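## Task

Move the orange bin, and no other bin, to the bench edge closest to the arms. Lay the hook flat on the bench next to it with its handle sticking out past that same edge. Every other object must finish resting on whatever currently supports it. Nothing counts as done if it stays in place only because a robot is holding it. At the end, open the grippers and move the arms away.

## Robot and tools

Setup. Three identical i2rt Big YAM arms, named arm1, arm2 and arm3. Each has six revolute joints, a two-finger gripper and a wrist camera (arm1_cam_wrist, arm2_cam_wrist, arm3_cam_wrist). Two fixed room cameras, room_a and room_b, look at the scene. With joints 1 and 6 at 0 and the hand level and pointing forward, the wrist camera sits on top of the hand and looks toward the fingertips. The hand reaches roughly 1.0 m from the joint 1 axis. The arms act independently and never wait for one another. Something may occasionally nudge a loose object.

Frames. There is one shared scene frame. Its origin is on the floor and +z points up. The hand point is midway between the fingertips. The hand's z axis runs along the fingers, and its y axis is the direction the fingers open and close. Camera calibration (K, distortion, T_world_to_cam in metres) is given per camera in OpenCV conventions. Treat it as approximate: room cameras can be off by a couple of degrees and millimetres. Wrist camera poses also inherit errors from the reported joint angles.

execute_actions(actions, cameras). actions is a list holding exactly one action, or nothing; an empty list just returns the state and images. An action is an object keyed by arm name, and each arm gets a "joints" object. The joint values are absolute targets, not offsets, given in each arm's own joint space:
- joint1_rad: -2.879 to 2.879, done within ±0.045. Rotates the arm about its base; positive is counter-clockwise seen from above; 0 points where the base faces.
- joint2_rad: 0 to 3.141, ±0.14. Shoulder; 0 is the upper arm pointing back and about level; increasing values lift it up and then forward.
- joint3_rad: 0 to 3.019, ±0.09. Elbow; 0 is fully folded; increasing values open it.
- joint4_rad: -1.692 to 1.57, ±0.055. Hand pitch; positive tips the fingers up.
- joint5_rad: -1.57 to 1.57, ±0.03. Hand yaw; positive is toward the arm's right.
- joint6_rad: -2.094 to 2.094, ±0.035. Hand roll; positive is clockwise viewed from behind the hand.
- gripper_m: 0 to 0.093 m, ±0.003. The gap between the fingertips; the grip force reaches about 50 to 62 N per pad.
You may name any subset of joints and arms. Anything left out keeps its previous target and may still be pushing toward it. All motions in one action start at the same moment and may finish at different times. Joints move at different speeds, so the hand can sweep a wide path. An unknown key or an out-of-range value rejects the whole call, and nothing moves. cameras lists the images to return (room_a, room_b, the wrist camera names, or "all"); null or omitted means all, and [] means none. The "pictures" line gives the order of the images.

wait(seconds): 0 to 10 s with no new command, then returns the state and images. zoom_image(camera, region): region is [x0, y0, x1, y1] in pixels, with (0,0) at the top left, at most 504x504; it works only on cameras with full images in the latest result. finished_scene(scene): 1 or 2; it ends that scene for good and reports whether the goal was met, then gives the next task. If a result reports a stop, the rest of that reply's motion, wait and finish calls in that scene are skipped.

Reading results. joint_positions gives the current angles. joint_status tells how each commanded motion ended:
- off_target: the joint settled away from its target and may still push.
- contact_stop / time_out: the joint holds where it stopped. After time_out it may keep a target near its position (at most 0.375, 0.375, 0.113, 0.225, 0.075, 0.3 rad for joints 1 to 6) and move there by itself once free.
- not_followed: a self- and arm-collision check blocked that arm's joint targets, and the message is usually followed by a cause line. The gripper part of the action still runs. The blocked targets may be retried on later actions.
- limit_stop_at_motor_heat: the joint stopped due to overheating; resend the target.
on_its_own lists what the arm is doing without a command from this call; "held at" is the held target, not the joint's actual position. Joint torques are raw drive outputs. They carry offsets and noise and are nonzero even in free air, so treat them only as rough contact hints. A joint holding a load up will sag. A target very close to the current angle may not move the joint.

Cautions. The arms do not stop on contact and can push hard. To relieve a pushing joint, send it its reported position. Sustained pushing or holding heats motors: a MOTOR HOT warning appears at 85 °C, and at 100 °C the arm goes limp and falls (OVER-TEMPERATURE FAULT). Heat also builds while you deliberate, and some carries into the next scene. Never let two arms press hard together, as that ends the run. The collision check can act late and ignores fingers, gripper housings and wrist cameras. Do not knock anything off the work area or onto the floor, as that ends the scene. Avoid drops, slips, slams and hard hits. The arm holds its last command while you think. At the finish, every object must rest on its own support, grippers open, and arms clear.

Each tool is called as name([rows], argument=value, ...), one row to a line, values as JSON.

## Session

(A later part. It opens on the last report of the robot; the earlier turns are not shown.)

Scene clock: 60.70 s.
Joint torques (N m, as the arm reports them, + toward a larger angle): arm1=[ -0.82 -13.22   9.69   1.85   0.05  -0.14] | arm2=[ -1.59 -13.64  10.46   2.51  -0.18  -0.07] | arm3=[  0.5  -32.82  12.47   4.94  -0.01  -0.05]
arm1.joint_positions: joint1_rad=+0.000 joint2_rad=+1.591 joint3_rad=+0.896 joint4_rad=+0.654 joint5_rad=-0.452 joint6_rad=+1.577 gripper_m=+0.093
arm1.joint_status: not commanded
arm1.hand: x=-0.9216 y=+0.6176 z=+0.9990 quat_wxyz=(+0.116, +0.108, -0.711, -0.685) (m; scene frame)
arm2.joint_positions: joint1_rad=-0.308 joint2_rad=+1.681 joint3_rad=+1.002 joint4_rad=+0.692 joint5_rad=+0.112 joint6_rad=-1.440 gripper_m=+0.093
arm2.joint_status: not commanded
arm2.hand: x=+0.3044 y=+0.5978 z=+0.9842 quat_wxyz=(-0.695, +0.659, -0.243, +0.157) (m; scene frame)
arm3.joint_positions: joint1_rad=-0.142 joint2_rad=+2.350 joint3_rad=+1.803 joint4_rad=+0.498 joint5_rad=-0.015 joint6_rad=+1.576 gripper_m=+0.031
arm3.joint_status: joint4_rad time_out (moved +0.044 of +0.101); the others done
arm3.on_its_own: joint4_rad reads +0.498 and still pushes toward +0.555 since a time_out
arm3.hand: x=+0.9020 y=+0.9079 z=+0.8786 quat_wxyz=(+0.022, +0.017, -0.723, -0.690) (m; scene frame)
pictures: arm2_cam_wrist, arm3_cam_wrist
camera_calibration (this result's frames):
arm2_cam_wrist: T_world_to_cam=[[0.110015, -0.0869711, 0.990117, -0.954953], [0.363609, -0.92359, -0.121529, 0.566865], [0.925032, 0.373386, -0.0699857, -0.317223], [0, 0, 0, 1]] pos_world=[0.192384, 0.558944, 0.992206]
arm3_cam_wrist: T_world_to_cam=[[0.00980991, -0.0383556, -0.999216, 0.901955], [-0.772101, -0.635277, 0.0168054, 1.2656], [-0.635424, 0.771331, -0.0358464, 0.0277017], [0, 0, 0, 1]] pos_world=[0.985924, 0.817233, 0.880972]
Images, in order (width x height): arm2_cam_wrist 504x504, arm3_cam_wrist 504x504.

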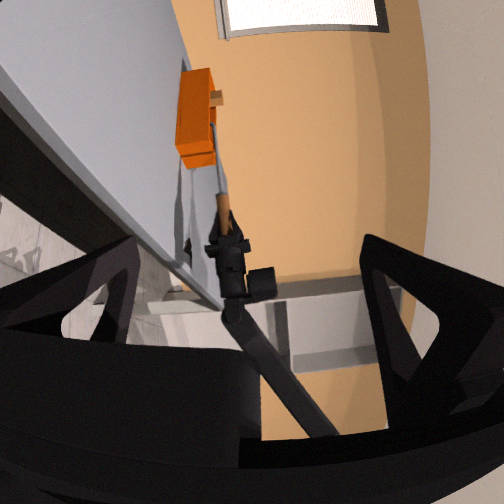

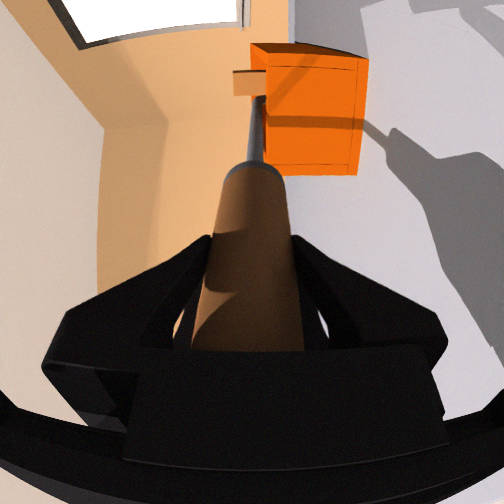

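execute_actions([
  {"arm3":{"joints":{"joint2_rad":2.155,"joint3_rad":1.535,"joint4_rad":0.69}}},
], cameras=["arm3_cam_wrist","arm2_cam_wrist"])

Scene clock: 62.17 s.
Joint torques (N m, as the arm reports them, + toward a larger angle): arm1=[ -0.78 -13.21   9.69   1.83   0.05  -0.14] | arm2=[ -1.43 -13.69  10.46   2.51  -0.18  -0.07] | arm3=[  0.48 -31.53   9.63   4.36  -0.01  -0.04]
arm1.joint_positions: joint1_rad=+0.000 joint2_rad=+1.591 joint3_rad=+0.896 joint4_rad=+0.654 joint5_rad=-0.452 joint6_rad=+1.577 gripper_m=+0.093
arm1.joint_status: not commanded
arm1.hand: x=-0.9216 y=+0.6176 z=+0.9990 quat_wxyz=(+0.116, +0.108, -0.711, -0.685) (m; scene frame)
arm2.joint_positions: joint1_rad=-0.308 joint2_rad=+1.681 joint3_rad=+1.002 joint4_rad=+0.692 joint5_rad=+0.112 joint6_rad=-1.440 gripper_m=+0.093
arm2.joint_status: not commanded
arm2.hand: x=+0.3044 y=+0.5978 z=+0.9842 quat_wxyz=(-0.695, +0.659, -0.243, +0.157) (m; scene frame)
arm3.joint_positions: joint1_rad=-0.142 joint2_rad=+2.218 joint3_rad=+1.523 joint4_rad=+0.646 joint5_rad=-0.015 joint6_rad=+1.576 gripper_m=+0.031
arm3.joint_status: all done
arm3.hand: x=+0.9047 y=+0.8433 z=+0.8722 quat_wxyz=(+0.022, +0.017, -0.723, -0.690) (m; scene frame)
pictures: arm2_cam_wrist, arm3_cam_wrist
camera_calibration (this result's frames):
arm2_cam_wrist: T_world_to_cam=[[0.110015, -0.0869711, 0.990117, -0.954953], [0.363609, -0.92359, -0.121529, 0.566865], [0.925032, 0.373386, -0.0699857, -0.317223], [0, 0, 0, 1]] pos_world=[0.192384, 0.558944, 0.992206]
arm3_cam_wrist: T_world_to_cam=[[0.00976303, -0.037213, -0.99926, 0.89221], [-0.772102, -0.635294, 0.0161151, 1.22737], [-0.635423, 0.771373, -0.0349347, 0.0780725], [0, 0, 0, 1]] pos_world=[0.98855, 0.752717, 0.874497]
Images, in order (width x height): arm2_cam_wrist 504x504, arm3_cam_wrist 504x504.

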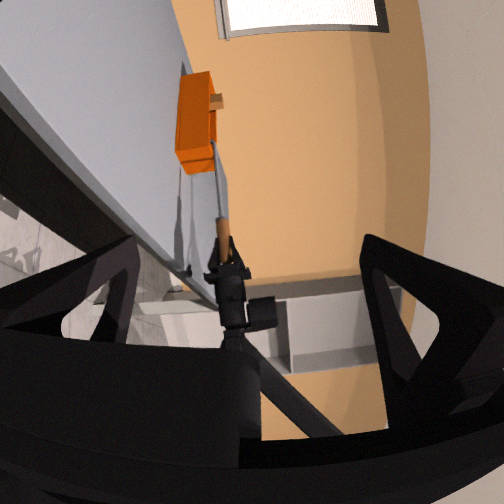

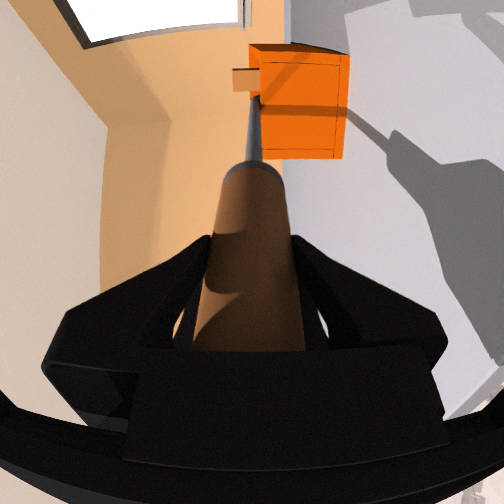

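The bin has started moving with the hook resting on its rim. Continuing the pull.

execute_actions([
  {"arm3":{"joints":{"joint2_rad":1.985,"joint3_rad":1.235,"joint4_rad":0.83}}},
], cameras=["arm3_cam_wrist","arm2_cam_wrist"])

Scene clock: 64.50 s.
Joint torques (N m, as the arm reports them, + toward a larger angle): arm1=[ -0.77 -13.21   9.69   1.84   0.05  -0.14] | arm2=[ -1.51 -13.56  10.48   2.53  -0.17  -0.07] | arm3=[  0.39 -27.75   9.44   4.9   -0.01  -0.04]
arm1.joint_positions: joint1_rad=+0.000 joint2_rad=+1.591 joint3_rad=+0.896 joint4_rad=+0.654 joint5_rad=-0.452 joint6_rad=+1.577 gripper_m=+0.093
arm1.joint_status: not commanded
arm1.hand: x=-0.9216 y=+0.6176 z=+0.9990 quat_wxyz=(+0.116, +0.108, -0.711, -0.685) (m; scene frame)
arm2.joint_positions: joint1_rad=-0.308 joint2_rad=+1.681 joint3_rad=+1.002 joint4_rad=+0.692 joint5_rad=+0.112 joint6_rad=-1.440 gripper_m=+0.093
arm2.joint_status: not commanded
arm2.hand: x=+0.3044 y=+0.5978 z=+0.9842 quat_wxyz=(-0.695, +0.659, -0.243, +0.157) (m; scene frame)
arm3.joint_positions: joint1_rad=-0.142 joint2_rad=+2.049 joint3_rad=+1.215 joint4_rad=+0.775 joint5_rad=-0.015 joint6_rad=+1.576 gripper_m=+0.031
arm3.joint_status: joint4_rad time_out (moved +0.128 of +0.184); the others done
arm3.on_its_own: joint4_rad reads +0.775 and still pushes toward +0.830 since a time_out
arm3.hand: x=+0.9082 y=+0.7585 z=+0.8753 quat_wxyz=(+0.022, +0.017, -0.726, -0.687) (m; scene frame)
pictures: arm2_cam_wrist, arm3_cam_wrist
camera_calibration (this result's frames):
arm2_cam_wrist: T_world_to_cam=[[0.110015, -0.0869711, 0.990117, -0.954953], [0.363609, -0.92359, -0.121529, 0.566865], [0.925032, 0.373386, -0.0699857, -0.317223], [0, 0, 0, 1]] pos_world=[0.192384, 0.558944, 0.992206]
arm3_cam_wrist: T_world_to_cam=[[0.010185, -0.0474942, -0.99882, 0.899125], [-0.772095, -0.635114, 0.0223268, 1.17054], [-0.635425, 0.770957, -0.0431387, 0.153309], [0, 0, 0, 1]] pos_world=[0.992031, 0.667938, 0.878542]
Images, in order (width x height): arm2_cam_wrist 504x504, arm3_cam_wrist 504x504.

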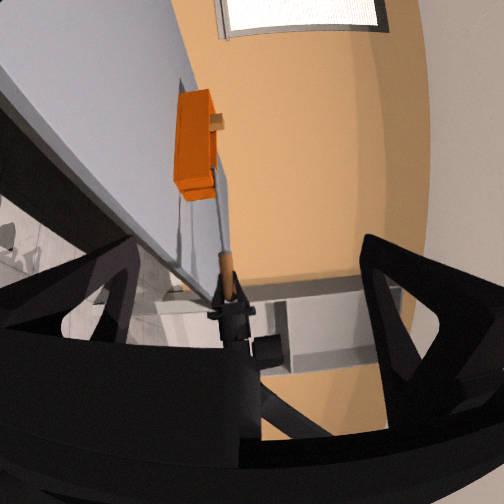

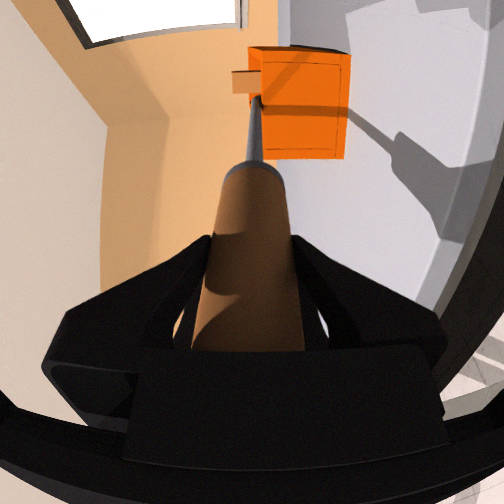

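execute_actions([
  {"arm3":{"joints":{"joint2_rad":1.855,"joint3_rad":0.975,"joint4_rad":0.945}}},
], cameras=["arm3_cam_wrist","arm2_cam_wrist"])

Scene clock: 65.57 s.
Joint torques (N m, as the arm reports them, + toward a larger angle): arm1=[ -0.73 -13.16   9.69   1.84   0.05  -0.14] | arm2=[ -1.59 -13.72  10.49   2.54  -0.17  -0.07] | arm3=[  0.21 -23.89   8.46   4.71  -0.02  -0.04]
arm1.joint_positions: joint1_rad=+0.000 joint2_rad=+1.591 joint3_rad=+0.896 joint4_rad=+0.654 joint5_rad=-0.452 joint6_rad=+1.577 gripper_m=+0.093
arm1.joint_status: not commanded
arm1.hand: x=-0.9216 y=+0.6176 z=+0.9990 quat_wxyz=(+0.116, +0.108, -0.711, -0.685) (m; scene frame)
arm2.joint_positions: joint1_rad=-0.308 joint2_rad=+1.681 joint3_rad=+1.002 joint4_rad=+0.692 joint5_rad=+0.112 joint6_rad=-1.440 gripper_m=+0.093
arm2.joint_status: not commanded
arm2.hand: x=+0.3044 y=+0.5978 z=+0.9842 quat_wxyz=(-0.695, +0.659, -0.243, +0.157) (m; scene frame)
arm3.joint_positions: joint1_rad=-0.142 joint2_rad=+1.910 joint3_rad=+0.956 joint4_rad=+0.891 joint5_rad=-0.015 joint6_rad=+1.576 gripper_m=+0.031
arm3.joint_status: all done
arm3.hand: x=+0.9114 y=+0.6783 z=+0.8747 quat_wxyz=(+0.022, +0.017, -0.728, -0.685) (m; scene frame)
pictures: arm2_cam_wrist, arm3_cam_wrist
camera_calibration (this result's frames):
arm2_cam_wrist: T_world_to_cam=[[0.110015, -0.0869711, 0.990117, -0.954953], [0.363609, -0.92359, -0.121529, 0.566865], [0.925032, 0.373386, -0.0699857, -0.317223], [0, 0, 0, 1]] pos_world=[0.192384, 0.558944, 0.992206]
arm3_cam_wrist: T_world_to_cam=[[0.0103569, -0.0516814, -0.99861, 0.897144], [-0.772093, -0.635023, 0.0248569, 1.11987], [-0.635425, 0.770763, -0.0464798, 0.22026], [0, 0, 0, 1]] pos_world=[0.995314, 0.587742, 0.878298]
Images, in order (width x height): arm2_cam_wrist 504x504, arm3_cam_wrist 504x504.

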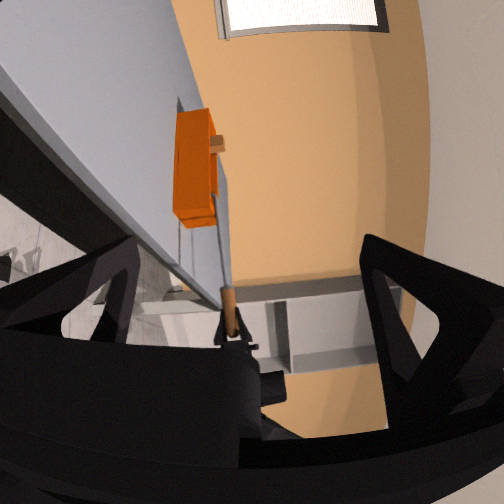

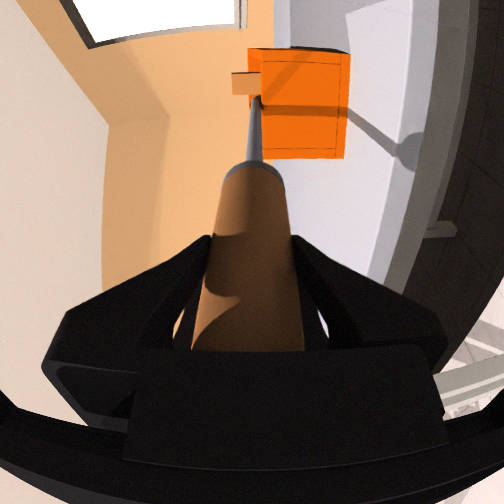

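zoom_image(camera="arm3_cam_wrist", region=[300, 30, 480, 210])

Region (300, 30, 480, 210) of arm3_cam_wrist's 504x504 image, scaled by 2.800, with more detail than that image has.

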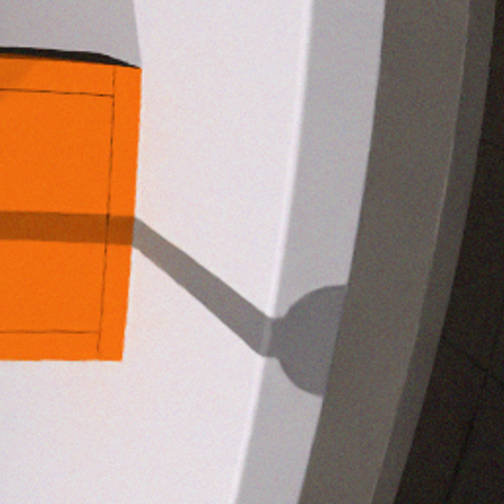

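execute_actions([
  {"arm3":{"joints":{"joint2_rad":1.72,"joint3_rad":0.722,"joint4_rad":1.055}}},
], cameras=["arm3_cam_wrist","arm2_cam_wrist"])

Scene clock: 68.17 s.
Joint torques (N m, as the arm reports them, + toward a larger angle): arm1=[ -0.75 -13.19   9.69   1.82   0.05  -0.14] | arm2=[ -1.48 -13.6   10.44   2.52  -0.17  -0.08] | arm3=[  0.53 -19.05   7.68   4.92  -0.01  -0.04]
arm1.joint_positions: joint1_rad=+0.000 joint2_rad=+1.591 joint3_rad=+0.896 joint4_rad=+0.654 joint5_rad=-0.452 joint6_rad=+1.577 gripper_m=+0.093
arm1.joint_status: not commanded
arm1.hand: x=-0.9216 y=+0.6176 z=+0.9990 quat_wxyz=(+0.116, +0.108, -0.711, -0.685) (m; scene frame)
arm2.joint_positions: joint1_rad=-0.308 joint2_rad=+1.681 joint3_rad=+1.002 joint4_rad=+0.692 joint5_rad=+0.112 joint6_rad=-1.440 gripper_m=+0.093
arm2.joint_status: not commanded
arm2.hand: x=+0.3044 y=+0.5978 z=+0.9842 quat_wxyz=(-0.695, +0.659, -0.243, +0.157) (m; scene frame)
arm3.joint_positions: joint1_rad=-0.142 joint2_rad=+1.767 joint3_rad=+0.702 joint4_rad=+0.998 joint5_rad=-0.015 joint6_rad=+1.576 gripper_m=+0.031
arm3.joint_status: joint4_rad time_out (moved +0.107 of +0.164); the others done
arm3.on_its_own: joint4_rad reads +0.998 and still pushes toward +1.055 since a time_out
arm3.hand: x=+0.9149 y=+0.5928 z=+0.8749 quat_wxyz=(+0.022, +0.017, -0.729, -0.684) (m; scene frame)
pictures: arm2_cam_wrist, arm3_cam_wrist
camera_calibration (this result's frames):
arm2_cam_wrist: T_world_to_cam=[[0.110015, -0.0869711, 0.990117, -0.954953], [0.363609, -0.92359, -0.121529, 0.566865], [0.925032, 0.373386, -0.0699857, -0.317223], [0, 0, 0, 1]] pos_world=[0.192384, 0.558944, 0.992206]
arm3_cam_wrist: T_world_to_cam=[[0.010482, -0.0547261, -0.998446, 0.894503], [-0.772092, -0.63495, 0.0266968, 1.06662], [-0.635424, 0.770613, -0.0489091, 0.290607], [0, 0, 0, 1]] pos_world=[0.998815, 0.502261, 0.878851]
Images, in order (width x height): arm2_cam_wrist 504x504, arm3_cam_wrist 504x504.

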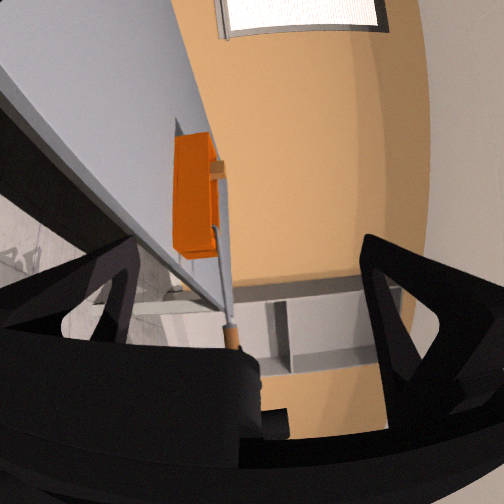

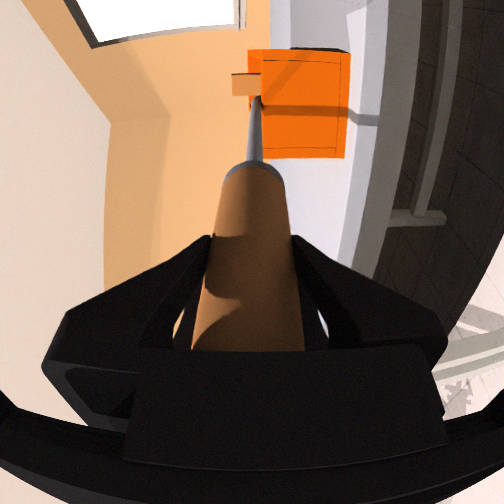

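zoom_image(camera="arm3_cam_wrist", region=[300, 30, 440, 190])

Region (300, 30, 440, 190) of arm3_cam_wrist's 504x504 image, scaled by 3.150, with more detail than that image has; it fills the left 441 columns of this view, and the rest is white.

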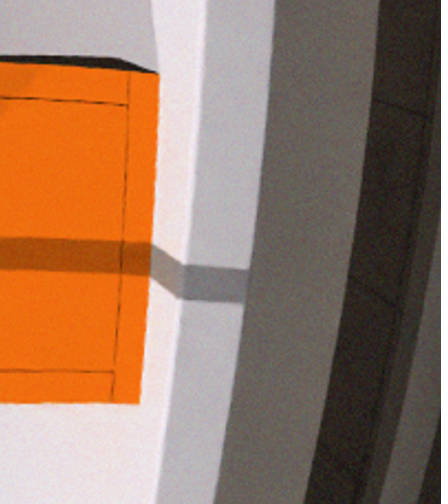

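execute_actions([
  {"arm3":{"joints":{"joint2_rad":1.686,"joint3_rad":0.655}}},
], cameras=["arm3_cam_wrist"])

zoom_image(camera="arm3_cam_wrist", region=[300, 30, 440, 190])

Scene clock: 69.13 s.
Joint torques (N m, as the arm reports them, + toward a larger angle): arm1=[ -0.78 -13.24   9.68   1.83   0.05  -0.14] | arm2=[ -1.57 -13.7   10.48   2.54  -0.17  -0.08] | arm3=[  0.58 -18.02   6.88   4.32   0.    -0.06]
arm1.joint_positions: joint1_rad=+0.000 joint2_rad=+1.591 joint3_rad=+0.896 joint4_rad=+0.654 joint5_rad=-0.452 joint6_rad=+1.577 gripper_m=+0.093
arm1.joint_status: not commanded
arm1.hand: x=-0.9216 y=+0.6176 z=+0.9990 quat_wxyz=(+0.116, +0.108, -0.711, -0.685) (m; scene frame)
arm2.joint_positions: joint1_rad=-0.308 joint2_rad=+1.681 joint3_rad=+1.002 joint4_rad=+0.692 joint5_rad=+0.112 joint6_rad=-1.440 gripper_m=+0.093
arm2.joint_status: not commanded
arm2.hand: x=+0.3044 y=+0.5978 z=+0.9842 quat_wxyz=(-0.695, +0.659, -0.243, +0.157) (m; scene frame)
arm3.joint_positions: joint1_rad=-0.142 joint2_rad=+1.729 joint3_rad=+0.644 joint4_rad=+1.012 joint5_rad=-0.015 joint6_rad=+1.576 gripper_m=+0.031
arm3.joint_status: all done
arm3.hand: x=+0.9158 y=+0.5722 z=+0.8744 quat_wxyz=(+0.022, +0.017, -0.731, -0.681) (m; scene frame)
pictures: arm3_cam_wrist
camera_calibration (this result's frames):
arm3_cam_wrist: T_world_to_cam=[[0.0107789, -0.0619551, -0.998021, 0.896322], [-0.77209, -0.634753, 0.0310654, 1.05024], [-0.635422, 0.770227, -0.0546769, 0.312295], [0, 0, 0, 1]] pos_world=[0.99966, 0.481639, 0.878997]
Images, in order (width x height): arm3_cam_wrist 504x504.

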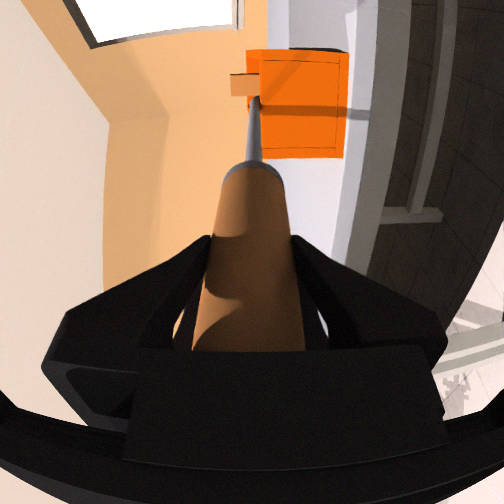

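Region (300, 30, 440, 190) of arm3_cam_wrist's 504x504 image, scaled by 3.150, with more detail than that image has; it fills the left 441 columns of this view, and the rest is white.

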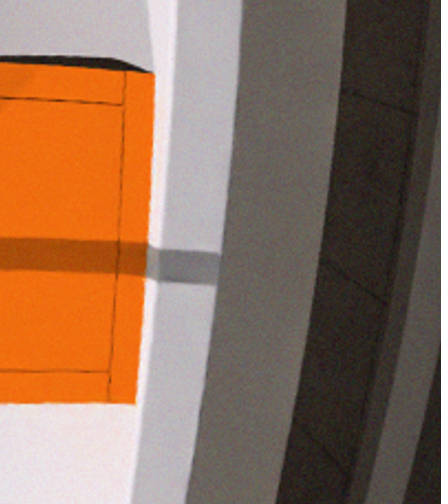

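execute_actions([
  {"arm3":{"joints":{"joint2_rad":1.61,"joint3_rad":0.84}}},
], cameras=["arm3_cam_wrist","arm2_cam_wrist","room_a"])

Scene clock: 70.57 s.
Joint torques (N m, as the arm reports them, + toward a larger angle): arm1=[ -0.78 -13.2    9.69   1.84   0.05  -0.14] | arm2=[ -1.61 -13.64  10.44   2.51  -0.17  -0.08] | arm3=[  0.76 -19.08  12.13   4.31   0.    -0.06]
arm1.joint_positions: joint1_rad=+0.000 joint2_rad=+1.591 joint3_rad=+0.896 joint4_rad=+0.654 joint5_rad=-0.452 joint6_rad=+1.577 gripper_m=+0.093
arm1.joint_status: not commanded
arm1.hand: x=-0.9216 y=+0.6176 z=+0.9990 quat_wxyz=(+0.116, +0.108, -0.711, -0.685) (m; scene frame)
arm2.joint_positions: joint1_rad=-0.308 joint2_rad=+1.681 joint3_rad=+1.002 joint4_rad=+0.692 joint5_rad=+0.112 joint6_rad=-1.440 gripper_m=+0.093
arm2.joint_status: not commanded
arm2.hand: x=+0.3044 y=+0.5978 z=+0.9842 quat_wxyz=(-0.695, +0.659, -0.243, +0.157) (m; scene frame)
arm3.joint_positions: joint1_rad=-0.142 joint2_rad=+1.655 joint3_rad=+0.782 joint4_rad=+1.012 joint5_rad=-0.015 joint6_rad=+1.576 gripper_m=+0.031
arm3.joint_status: all done
arm3.hand: x=+0.9145 y=+0.6102 z=+0.9804 quat_wxyz=(+0.023, +0.016, -0.655, -0.755) (m; scene frame)
pictures: arm2_cam_wrist, arm3_cam_wrist, room_a
camera_calibration (this result's frames):
arm2_cam_wrist: T_world_to_cam=[[0.110015, -0.0869711, 0.990117, -0.954953], [0.363609, -0.92359, -0.121529, 0.566865], [0.925032, 0.373386, -0.0699857, -0.317223], [0, 0, 0, 1]] pos_world=[0.192384, 0.558944, 0.992206]
arm3_cam_wrist: T_world_to_cam=[[0.0017364, 0.150091, -0.988671, 0.874221], [-0.772688, -0.627393, -0.0966023, 1.19128], [-0.634784, 0.764102, 0.114884, 0.124906], [0, 0, 0, 1]] pos_world=[0.998254, 0.520744, 0.965046]
Images, in order (width x height): arm2_cam_wrist 504x504, arm3_cam_wrist 504x504, room_a 504x504.

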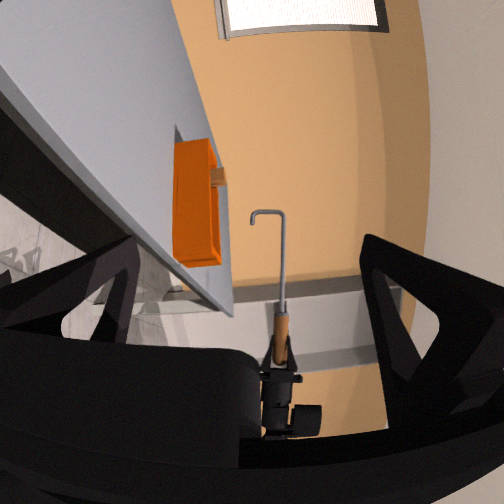

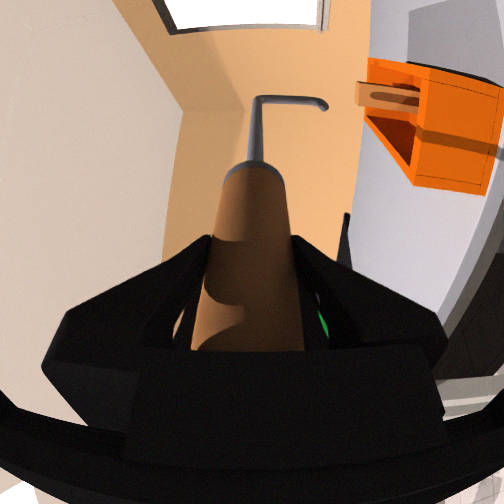

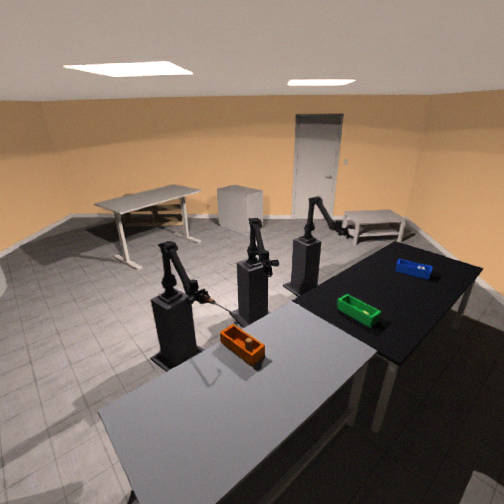

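execute_actions([
  {"arm3":{"joints":{"joint1_rad":-0.375,"joint2_rad":1.72,"joint3_rad":1.1,"joint5_rad":-0.19}},"arm2":{"joints":{"joint1_rad":0.0}}},
], cameras=[])

execute_actions([
  {"arm3":{"joints":{"joint2_rad":2.03,"joint3_rad":1.42,"joint4_rad":0.86}}},
], cameras=["arm3_cam_wrist","room_a"])

Scene clock: 72.53 s.
Joint torques (N m, as the arm reports them, + toward a larger angle): arm1=[ -0.74 -13.22   9.69   1.84   0.05  -0.14] | arm2=[ -2.91 -13.67  10.44   2.52  -0.03  -0.08] | arm3=[ -0.44 -22.31  13.84   4.04   0.02  -0.07]
arm1.joint_positions: joint1_rad=+0.000 joint2_rad=+1.591 joint3_rad=+0.896 joint4_rad=+0.654 joint5_rad=-0.452 joint6_rad=+1.577 gripper_m=+0.093
arm1.joint_status: not commanded
arm1.hand: x=-0.9216 y=+0.6176 z=+0.9990 quat_wxyz=(+0.116, +0.108, -0.711, -0.685) (m; scene frame)
arm2.joint_positions: joint1_rad=+0.008 joint2_rad=+1.681 joint3_rad=+1.002 joint4_rad=+0.692 joint5_rad=+0.108 joint6_rad=-1.440 gripper_m=+0.093
arm2.joint_status: all done
arm2.hand: x=+0.1033 y=+0.6674 z=+0.9839 quat_wxyz=(-0.711, +0.689, -0.134, +0.044) (m; scene frame)
arm3.joint_positions: joint1_rad=-0.374 joint2_rad=+1.767 joint3_rad=+1.030 joint4_rad=+1.012 joint5_rad=-0.191 joint6_rad=+1.577 gripper_m=+0.031
arm3.joint_status: all done
arm3.hand: x=+1.0390 y=+0.6729 z=+1.0342 quat_wxyz=(-0.015, +0.016, -0.604, -0.796) (m; scene frame)
pictures: none
No camera images: the call's "cameras" was empty. Leave "cameras" out to get every camera's image.

Scene clock: 73.80 s.
Joint torques (N m, as the arm reports them, + toward a larger angle): arm1=[ -0.78 -13.21   9.69   1.83   0.05  -0.14] | arm2=[ -2.94 -13.63  10.44   2.49  -0.04  -0.08] | arm3=[ -0.71 -28.98  15.37   4.06   0.03  -0.05]
arm1.joint_positions: joint1_rad=+0.000 joint2_rad=+1.591 joint3_rad=+0.896 joint4_rad=+0.654 joint5_rad=-0.452 joint6_rad=+1.577 gripper_m=+0.093
arm1.joint_status: not commanded
arm1.hand: x=-0.9216 y=+0.6176 z=+0.9990 quat_wxyz=(+0.116, +0.108, -0.711, -0.685) (m; scene frame)
arm2.joint_positions: joint1_rad=+0.008 joint2_rad=+1.681 joint3_rad=+1.002 joint4_rad=+0.692 joint5_rad=+0.108 joint6_rad=-1.440 gripper_m=+0.093
arm2.joint_status: not commanded
arm2.hand: x=+0.1033 y=+0.6674 z=+0.9839 quat_wxyz=(-0.711, +0.689, -0.134, +0.044) (m; scene frame)
arm3.joint_positions: joint1_rad=-0.374 joint2_rad=+2.093 joint3_rad=+1.330 joint4_rad=+0.820 joint5_rad=-0.190 joint6_rad=+1.577 gripper_m=+0.031
arm3.joint_status: all done
arm3.hand: x=+1.0596 y=+0.7806 z=+0.9115 quat_wxyz=(-0.001, +0.000, -0.686, -0.728) (m; scene frame)
pictures: arm3_cam_wrist, room_a
camera_calibration (this result's frames):
arm3_cam_wrist: T_world_to_cam=[[0.0179581, 0.0670955, -0.997585, 0.835935], [-0.806765, -0.588391, -0.054097, 1.37059], [-0.590599, 0.805788, 0.0435639, 0.0804336], [0, 0, 0, 1]] pos_world=[1.13824, 0.685545, 0.904557]
Images, in order (width x height): arm3_cam_wrist 504x504, room_a 504x504.

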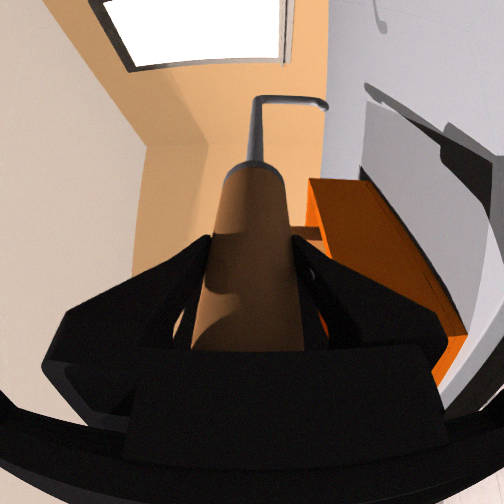

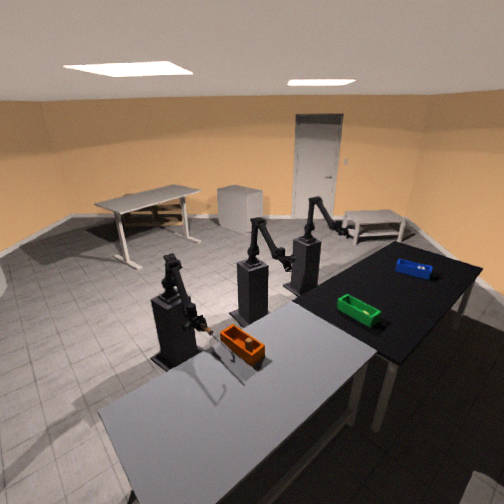

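execute_actions([
  {"arm3":{"joints":{"joint2_rad":2.125,"joint6_rad":1.1}}},
], cameras=["arm3_cam_wrist"])

Scene clock: 75.47 s.
Joint torques (N m, as the arm reports them, + toward a larger angle): arm1=[ -0.79 -13.22   9.69   1.83   0.05  -0.14] | arm2=[ -3.02 -13.63  10.46   2.53  -0.04  -0.07] | arm3=[ -0.43 -27.23  14.38   4.11  -0.02  -0.35]
arm1.joint_positions: joint1_rad=+0.000 joint2_rad=+1.591 joint3_rad=+0.896 joint4_rad=+0.654 joint5_rad=-0.452 joint6_rad=+1.577 gripper_m=+0.093
arm1.joint_status: not commanded
arm1.hand: x=-0.9216 y=+0.6176 z=+0.9990 quat_wxyz=(+0.116, +0.108, -0.711, -0.685) (m; scene frame)
arm2.joint_positions: joint1_rad=+0.008 joint2_rad=+1.681 joint3_rad=+1.002 joint4_rad=+0.692 joint5_rad=+0.108 joint6_rad=-1.440 gripper_m=+0.093
arm2.joint_status: not commanded
arm2.hand: x=+0.1033 y=+0.6674 z=+0.9839 quat_wxyz=(-0.711, +0.689, -0.134, +0.044) (m; scene frame)
arm3.joint_positions: joint1_rad=-0.374 joint2_rad=+2.165 joint3_rad=+1.339 joint4_rad=+0.820 joint5_rad=-0.190 joint6_rad=+1.120 gripper_m=+0.031
arm3.joint_status: all done
arm3.hand: x=+1.0603 y=+0.7843 z=+0.8611 quat_wxyz=(-0.157, +0.157, -0.690, -0.689) (m; scene frame)
pictures: arm3_cam_wrist
camera_calibration (this result's frames):
arm3_cam_wrist: T_world_to_cam=[[0.447047, 0.00546801, -0.894494, 0.290067], [-0.720081, -0.591064, -0.363493, 1.54722], [-0.53069, 0.806606, -0.260296, 0.277482], [0, 0, 0, 1]] pos_world=[1.13171, 0.6891, 0.894093]
Images, in order (width x height): arm3_cam_wrist 504x504.

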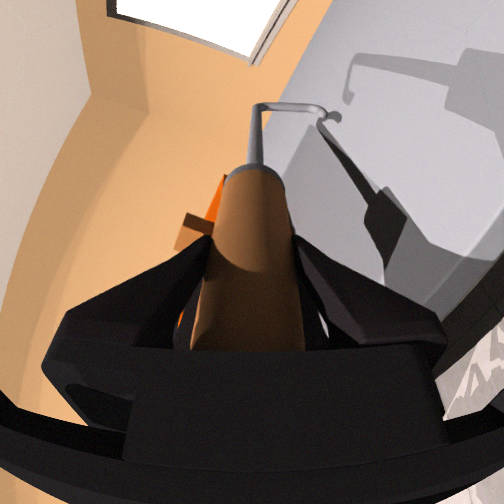

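execute_actions([
  {"arm3":{"joints":{"joint2_rad":2.22,"joint3_rad":1.39,"joint4_rad":0.95,"joint6_rad":0.53}}},
], cameras=["arm3_cam_wrist"])

Scene clock: 77.13 s.
Joint torques (N m, as the arm reports them, + toward a larger angle): arm1=[ -0.74 -13.18   9.69   1.84   0.05  -0.14] | arm2=[ -2.97 -13.63  10.42   2.55  -0.04  -0.07] | arm3=[  0.02 -26.65  11.49   4.31   0.02  -0.33]
arm1.joint_positions: joint1_rad=+0.000 joint2_rad=+1.591 joint3_rad=+0.896 joint4_rad=+0.654 joint5_rad=-0.452 joint6_rad=+1.577 gripper_m=+0.093
arm1.joint_status: not commanded
arm1.hand: x=-0.9216 y=+0.6176 z=+0.9990 quat_wxyz=(+0.116, +0.108, -0.711, -0.685) (m; scene frame)
arm2.joint_positions: joint1_rad=+0.008 joint2_rad=+1.681 joint3_rad=+1.002 joint4_rad=+0.692 joint5_rad=+0.108 joint6_rad=-1.440 gripper_m=+0.093
arm2.joint_status: not commanded
arm2.hand: x=+0.1033 y=+0.6674 z=+0.9839 quat_wxyz=(-0.711, +0.689, -0.134, +0.044) (m; scene frame)
arm3.joint_positions: joint1_rad=-0.373 joint2_rad=+2.243 joint3_rad=+1.339 joint4_rad=+0.905 joint5_rad=-0.191 joint6_rad=+0.549 gripper_m=+0.031
arm3.joint_status: all done
arm3.hand: x=+1.0593 y=+0.7825 z=+0.8211 quat_wxyz=(-0.345, +0.345, -0.616, -0.618) (m; scene frame)
pictures: arm3_cam_wrist
camera_calibration (this result's frames):
arm3_cam_wrist: T_world_to_cam=[[0.859955, 0.0100521, -0.510271, -0.501741], [-0.40733, -0.588881, -0.69807, 1.47264], [-0.307506, 0.808158, -0.502316, 0.229118], [0, 0, 0, 1]] pos_world=[1.10178, 0.687089, 0.887072]
Images, in order (width x height): arm3_cam_wrist 504x504.

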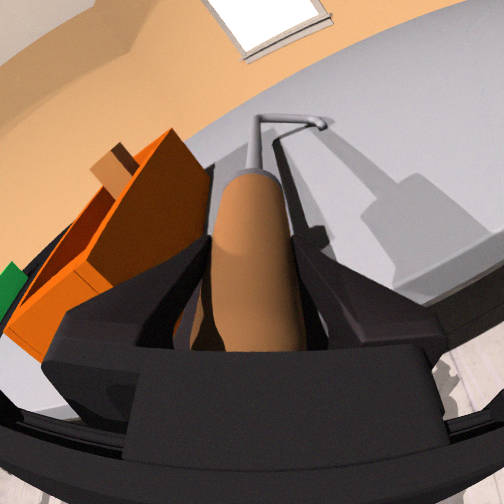

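execute_actions([
  {"arm3":{"joints":{"joint2_rad":2.305,"joint4_rad":1.02,"joint6_rad":-0.03}}},
], cameras=["arm3_cam_wrist"])

Scene clock: 78.77 s.
Joint torques (N m, as the arm reports them, + toward a larger angle): arm1=[ -0.77 -13.25   9.7    1.83   0.05  -0.14] | arm2=[ -2.96 -13.65  10.44   2.53  -0.03  -0.07] | arm3=[ -0.19 -25.56  10.86   3.82   0.05  -0.27]
arm1.joint_positions: joint1_rad=+0.000 joint2_rad=+1.591 joint3_rad=+0.896 joint4_rad=+0.654 joint5_rad=-0.452 joint6_rad=+1.577 gripper_m=+0.093
arm1.joint_status: not commanded
arm1.hand: x=-0.9216 y=+0.6176 z=+0.9990 quat_wxyz=(+0.116, +0.108, -0.711, -0.685) (m; scene frame)
arm2.joint_positions: joint1_rad=+0.008 joint2_rad=+1.681 joint3_rad=+1.002 joint4_rad=+0.692 joint5_rad=+0.108 joint6_rad=-1.440 gripper_m=+0.093
arm2.joint_status: not commanded
arm2.hand: x=+0.1033 y=+0.6674 z=+0.9839 quat_wxyz=(-0.711, +0.689, -0.134, +0.044) (m; scene frame)
arm3.joint_positions: joint1_rad=-0.373 joint2_rad=+2.318 joint3_rad=+1.339 joint4_rad=+0.987 joint5_rad=-0.191 joint6_rad=-0.010 gripper_m=+0.031
arm3.joint_status: all done
arm3.hand: x=+1.0582 y=+0.7777 z=+0.7835 quat_wxyz=(-0.505, +0.500, -0.495, -0.500) (m; scene frame)
pictures: arm3_cam_wrist
camera_calibration (this result's frames):
arm3_cam_wrist: T_world_to_cam=[[0.99964, 0.0085251, 0.0254545, -1.08632], [0.0256513, -0.582881, -0.812153, 1.06964], [0.00791325, 0.812513, -0.58289, -0.0603161], [0, 0, 0, 1]] pos_world=[1.05897, 0.681741, 0.861204]
Images, in order (width x height): arm3_cam_wrist 504x504.

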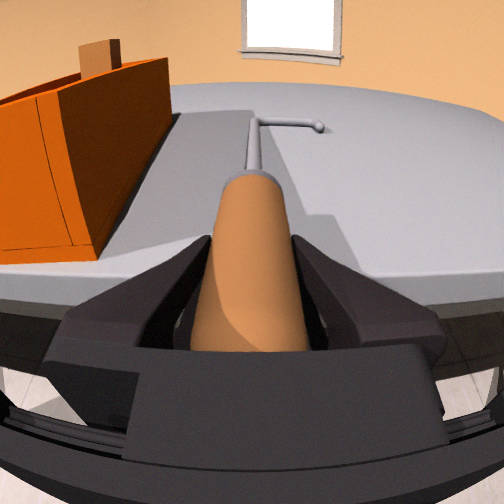

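execute_actions([
  {"arm3":{"joints":{"joint2_rad":2.335,"joint3_rad":1.35,"joint4_rad":0.995}}},
], cameras=[])

execute_actions([
  {"arm3":{"joints":{"gripper_m":0.075}}},
], cameras=["arm3_cam_wrist"])

Scene clock: 79.53 s.
Joint torques (N m, as the arm reports them, + toward a larger angle): arm1=[ -0.76 -13.18   9.69   1.84   0.05  -0.14] | arm2=[ -2.93 -13.54  10.47   2.53  -0.04  -0.08] | arm3=[ -0.51 -24.16   7.61   2.69   0.03  -0.26]
arm1.joint_positions: joint1_rad=+0.000 joint2_rad=+1.591 joint3_rad=+0.896 joint4_rad=+0.654 joint5_rad=-0.452 joint6_rad=+1.577 gripper_m=+0.093
arm1.joint_status: not commanded
arm1.hand: x=-0.9216 y=+0.6176 z=+0.9990 quat_wxyz=(+0.116, +0.108, -0.711, -0.685) (m; scene frame)
arm2.joint_positions: joint1_rad=+0.008 joint2_rad=+1.681 joint3_rad=+1.002 joint4_rad=+0.692 joint5_rad=+0.108 joint6_rad=-1.440 gripper_m=+0.093
arm2.joint_status: not commanded
arm2.hand: x=+0.1033 y=+0.6674 z=+0.9839 quat_wxyz=(-0.711, +0.689, -0.134, +0.044) (m; scene frame)
arm3.joint_positions: joint1_rad=-0.373 joint2_rad=+2.329 joint3_rad=+1.339 joint4_rad=+0.987 joint5_rad=-0.191 joint6_rad=-0.013 gripper_m=+0.031
arm3.joint_status: all done
arm3.hand: x=+1.0581 y=+0.7769 z=+0.7756 quat_wxyz=(-0.502, +0.503, -0.497, -0.498) (m; scene frame)
pictures: none
No camera images: the call's "cameras" was empty. Leave "cameras" out to get every camera's image.

Scene clock: 80.20 s.
Joint torques (N m, as the arm reports them, + toward a larger angle): arm1=[ -0.77 -13.2    9.69   1.83   0.05  -0.14] | arm2=[ -2.91 -13.59  10.43   2.5   -0.03  -0.08] | arm3=[ -0.21 -23.92   7.61   2.81   0.02  -0.27]
arm1.joint_positions: joint1_rad=+0.000 joint2_rad=+1.591 joint3_rad=+0.896 joint4_rad=+0.654 joint5_rad=-0.452 joint6_rad=+1.577 gripper_m=+0.093
arm1.joint_status: not commanded
arm1.hand: x=-0.9216 y=+0.6176 z=+0.9990 quat_wxyz=(+0.116, +0.108, -0.711, -0.685) (m; scene frame)
arm2.joint_positions: joint1_rad=+0.008 joint2_rad=+1.681 joint3_rad=+1.002 joint4_rad=+0.692 joint5_rad=+0.108 joint6_rad=-1.440 gripper_m=+0.093
arm2.joint_status: not commanded
arm2.hand: x=+0.1033 y=+0.6674 z=+0.9839 quat_wxyz=(-0.711, +0.689, -0.134, +0.044) (m; scene frame)
arm3.joint_positions: joint1_rad=-0.373 joint2_rad=+2.329 joint3_rad=+1.339 joint4_rad=+0.987 joint5_rad=-0.191 joint6_rad=-0.013 gripper_m=+0.075
arm3.joint_status: all done
arm3.hand: x=+1.0581 y=+0.7769 z=+0.7756 quat_wxyz=(-0.502, +0.503, -0.497, -0.498) (m; scene frame)
pictures: arm3_cam_wrist
camera_calibration (this result's frames):
arm3_cam_wrist: T_world_to_cam=[[0.999624, 0.00842098, 0.0260853, -1.08638], [0.0260171, -0.591073, -0.806198, 1.06411], [0.00862934, 0.806574, -0.59107, -0.0539894], [0, 0, 0, 1]] pos_world=[1.05876, 0.681664, 0.854314]
Images, in order (width x height): arm3_cam_wrist 504x504.

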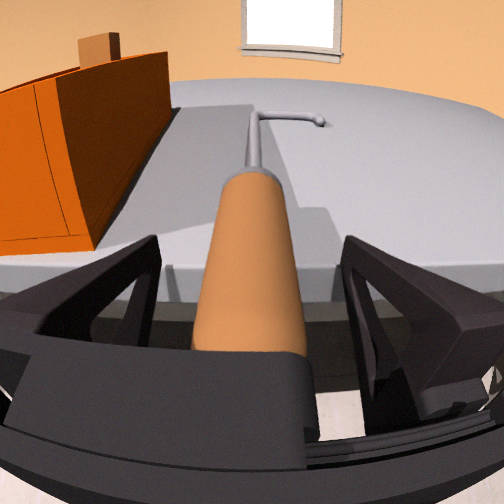

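execute_actions([
  {"arm3":{"joints":{"joint2_rad":1.6,"joint3_rad":0.7,"joint4_rad":0.8}},"arm2":{"joints":{"joint2_rad":1.4,"joint3_rad":0.7}},"arm1":{"joints":{"joint2_rad":1.4,"joint3_rad":0.7}}},
])

Scene clock: 81.70 s.
Joint torques (N m, as the arm reports them, + toward a larger angle): arm1=[-0.79 -8.75  9.26  1.84  0.06 -0.14] | arm2=[-3.03 -8.59 10.12  2.52 -0.03 -0.07] | arm3=[ -0.51 -13.65   7.38   2.15   0.02  -0.26]
arm1.joint_positions: joint1_rad=+0.000 joint2_rad=+1.387 joint3_rad=+0.702 joint4_rad=+0.654 joint5_rad=-0.452 joint6_rad=+1.577 gripper_m=+0.093
arm1.joint_status: all done
arm1.hand: x=-0.9317 y=+0.5426 z=+1.0114 quat_wxyz=(+0.115, +0.109, -0.708, -0.689) (m; scene frame)
arm2.joint_positions: joint1_rad=+0.008 joint2_rad=+1.380 joint3_rad=+0.707 joint4_rad=+0.692 joint5_rad=+0.108 joint6_rad=-1.440 gripper_m=+0.093
arm2.joint_status: all done
arm2.hand: x=+0.0868 y=+0.5556 z=+1.0025 quat_wxyz=(-0.712, +0.687, -0.134, +0.044) (m; scene frame)
arm3.joint_positions: joint1_rad=-0.373 joint2_rad=+1.596 joint3_rad=+0.699 joint4_rad=+0.805 joint5_rad=-0.191 joint6_rad=-0.013 gripper_m=+0.075
arm3.joint_status: all done
arm3.hand: x=+1.0197 y=+0.5757 z=+0.9229 quat_wxyz=(-0.476, +0.520, -0.523, -0.480) (m; scene frame)
pictures: arm1_cam_wrist, arm2_cam_wrist, arm3_cam_wrist, room_a, room_b
camera_calibration (this result's frames):
arm1_cam_wrist: T_world_to_cam=[[0.00309853, -0.0214528, -0.999765, 1.02977], [-0.586227, -0.809997, 0.0155639, -0.119044], [-0.810141, 0.586041, -0.015086, -0.933905], [0, 0, 0, 1]] pos_world=[-0.829572, 0.472973, 1.01729]
arm2_cam_wrist: T_world_to_cam=[[0.130085, -0.0523453, 0.99012, -0.973803], [0.636226, -0.761497, -0.123848, 0.497849], [0.760456, 0.646051, -0.0657562, -0.240304], [0, 0, 0, 1]] pos_world=[-0.00732651, 0.483385, 1.01004]
arm3_cam_wrist: T_world_to_cam=[[0.999913, 0.0101868, 0.00842384, -1.03517], [0.0130495, -0.659105, -0.751938, 1.06725], [-0.00210763, 0.751982, -0.65918, 0.300915], [0, 0, 0, 1]] pos_world=[1.02178, 0.487695, 1.00959]
Images, in order (width x height): arm1_cam_wrist 504x504, arm2_cam_wrist 504x504, arm3_cam_wrist 504x504, room_a 504x504, room_b 504x504.

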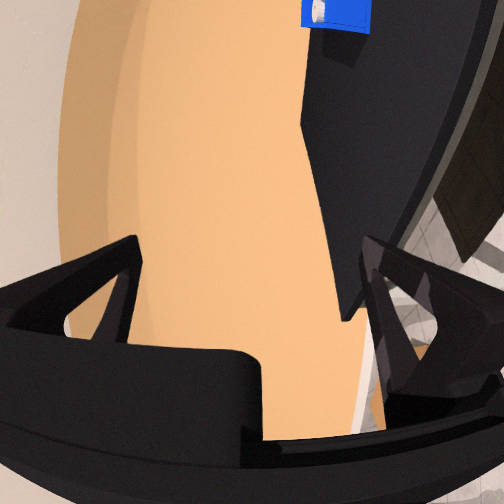

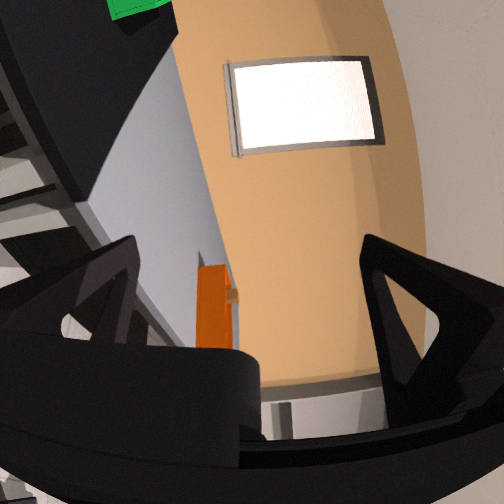

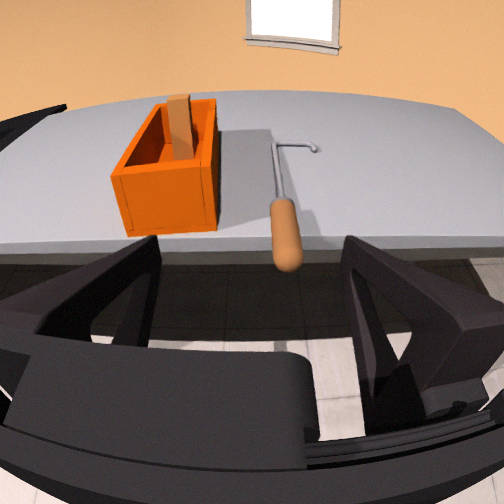

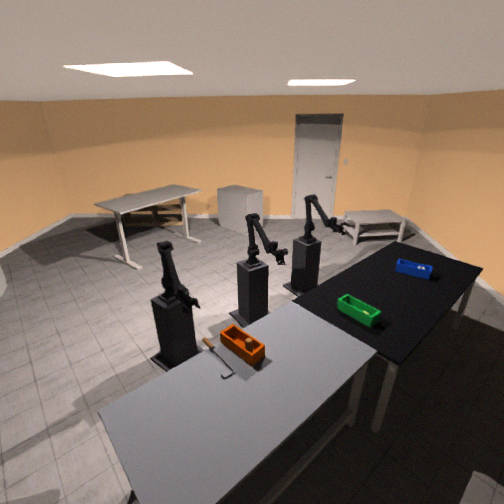

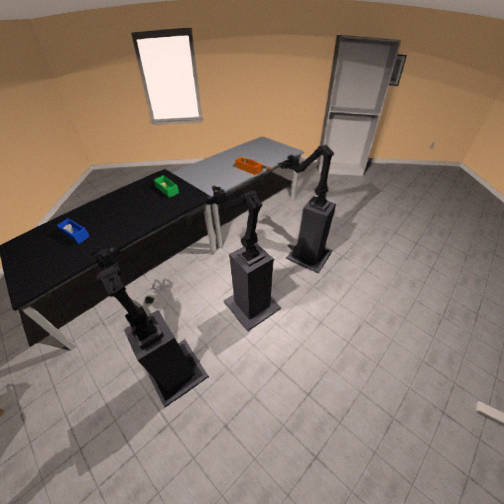

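The orange bin is at the edge, the hook lies flat beside it with its handle over the edge, and all three arms are clear.

finished_scene(scene=2)

The scene is finished: the task was done.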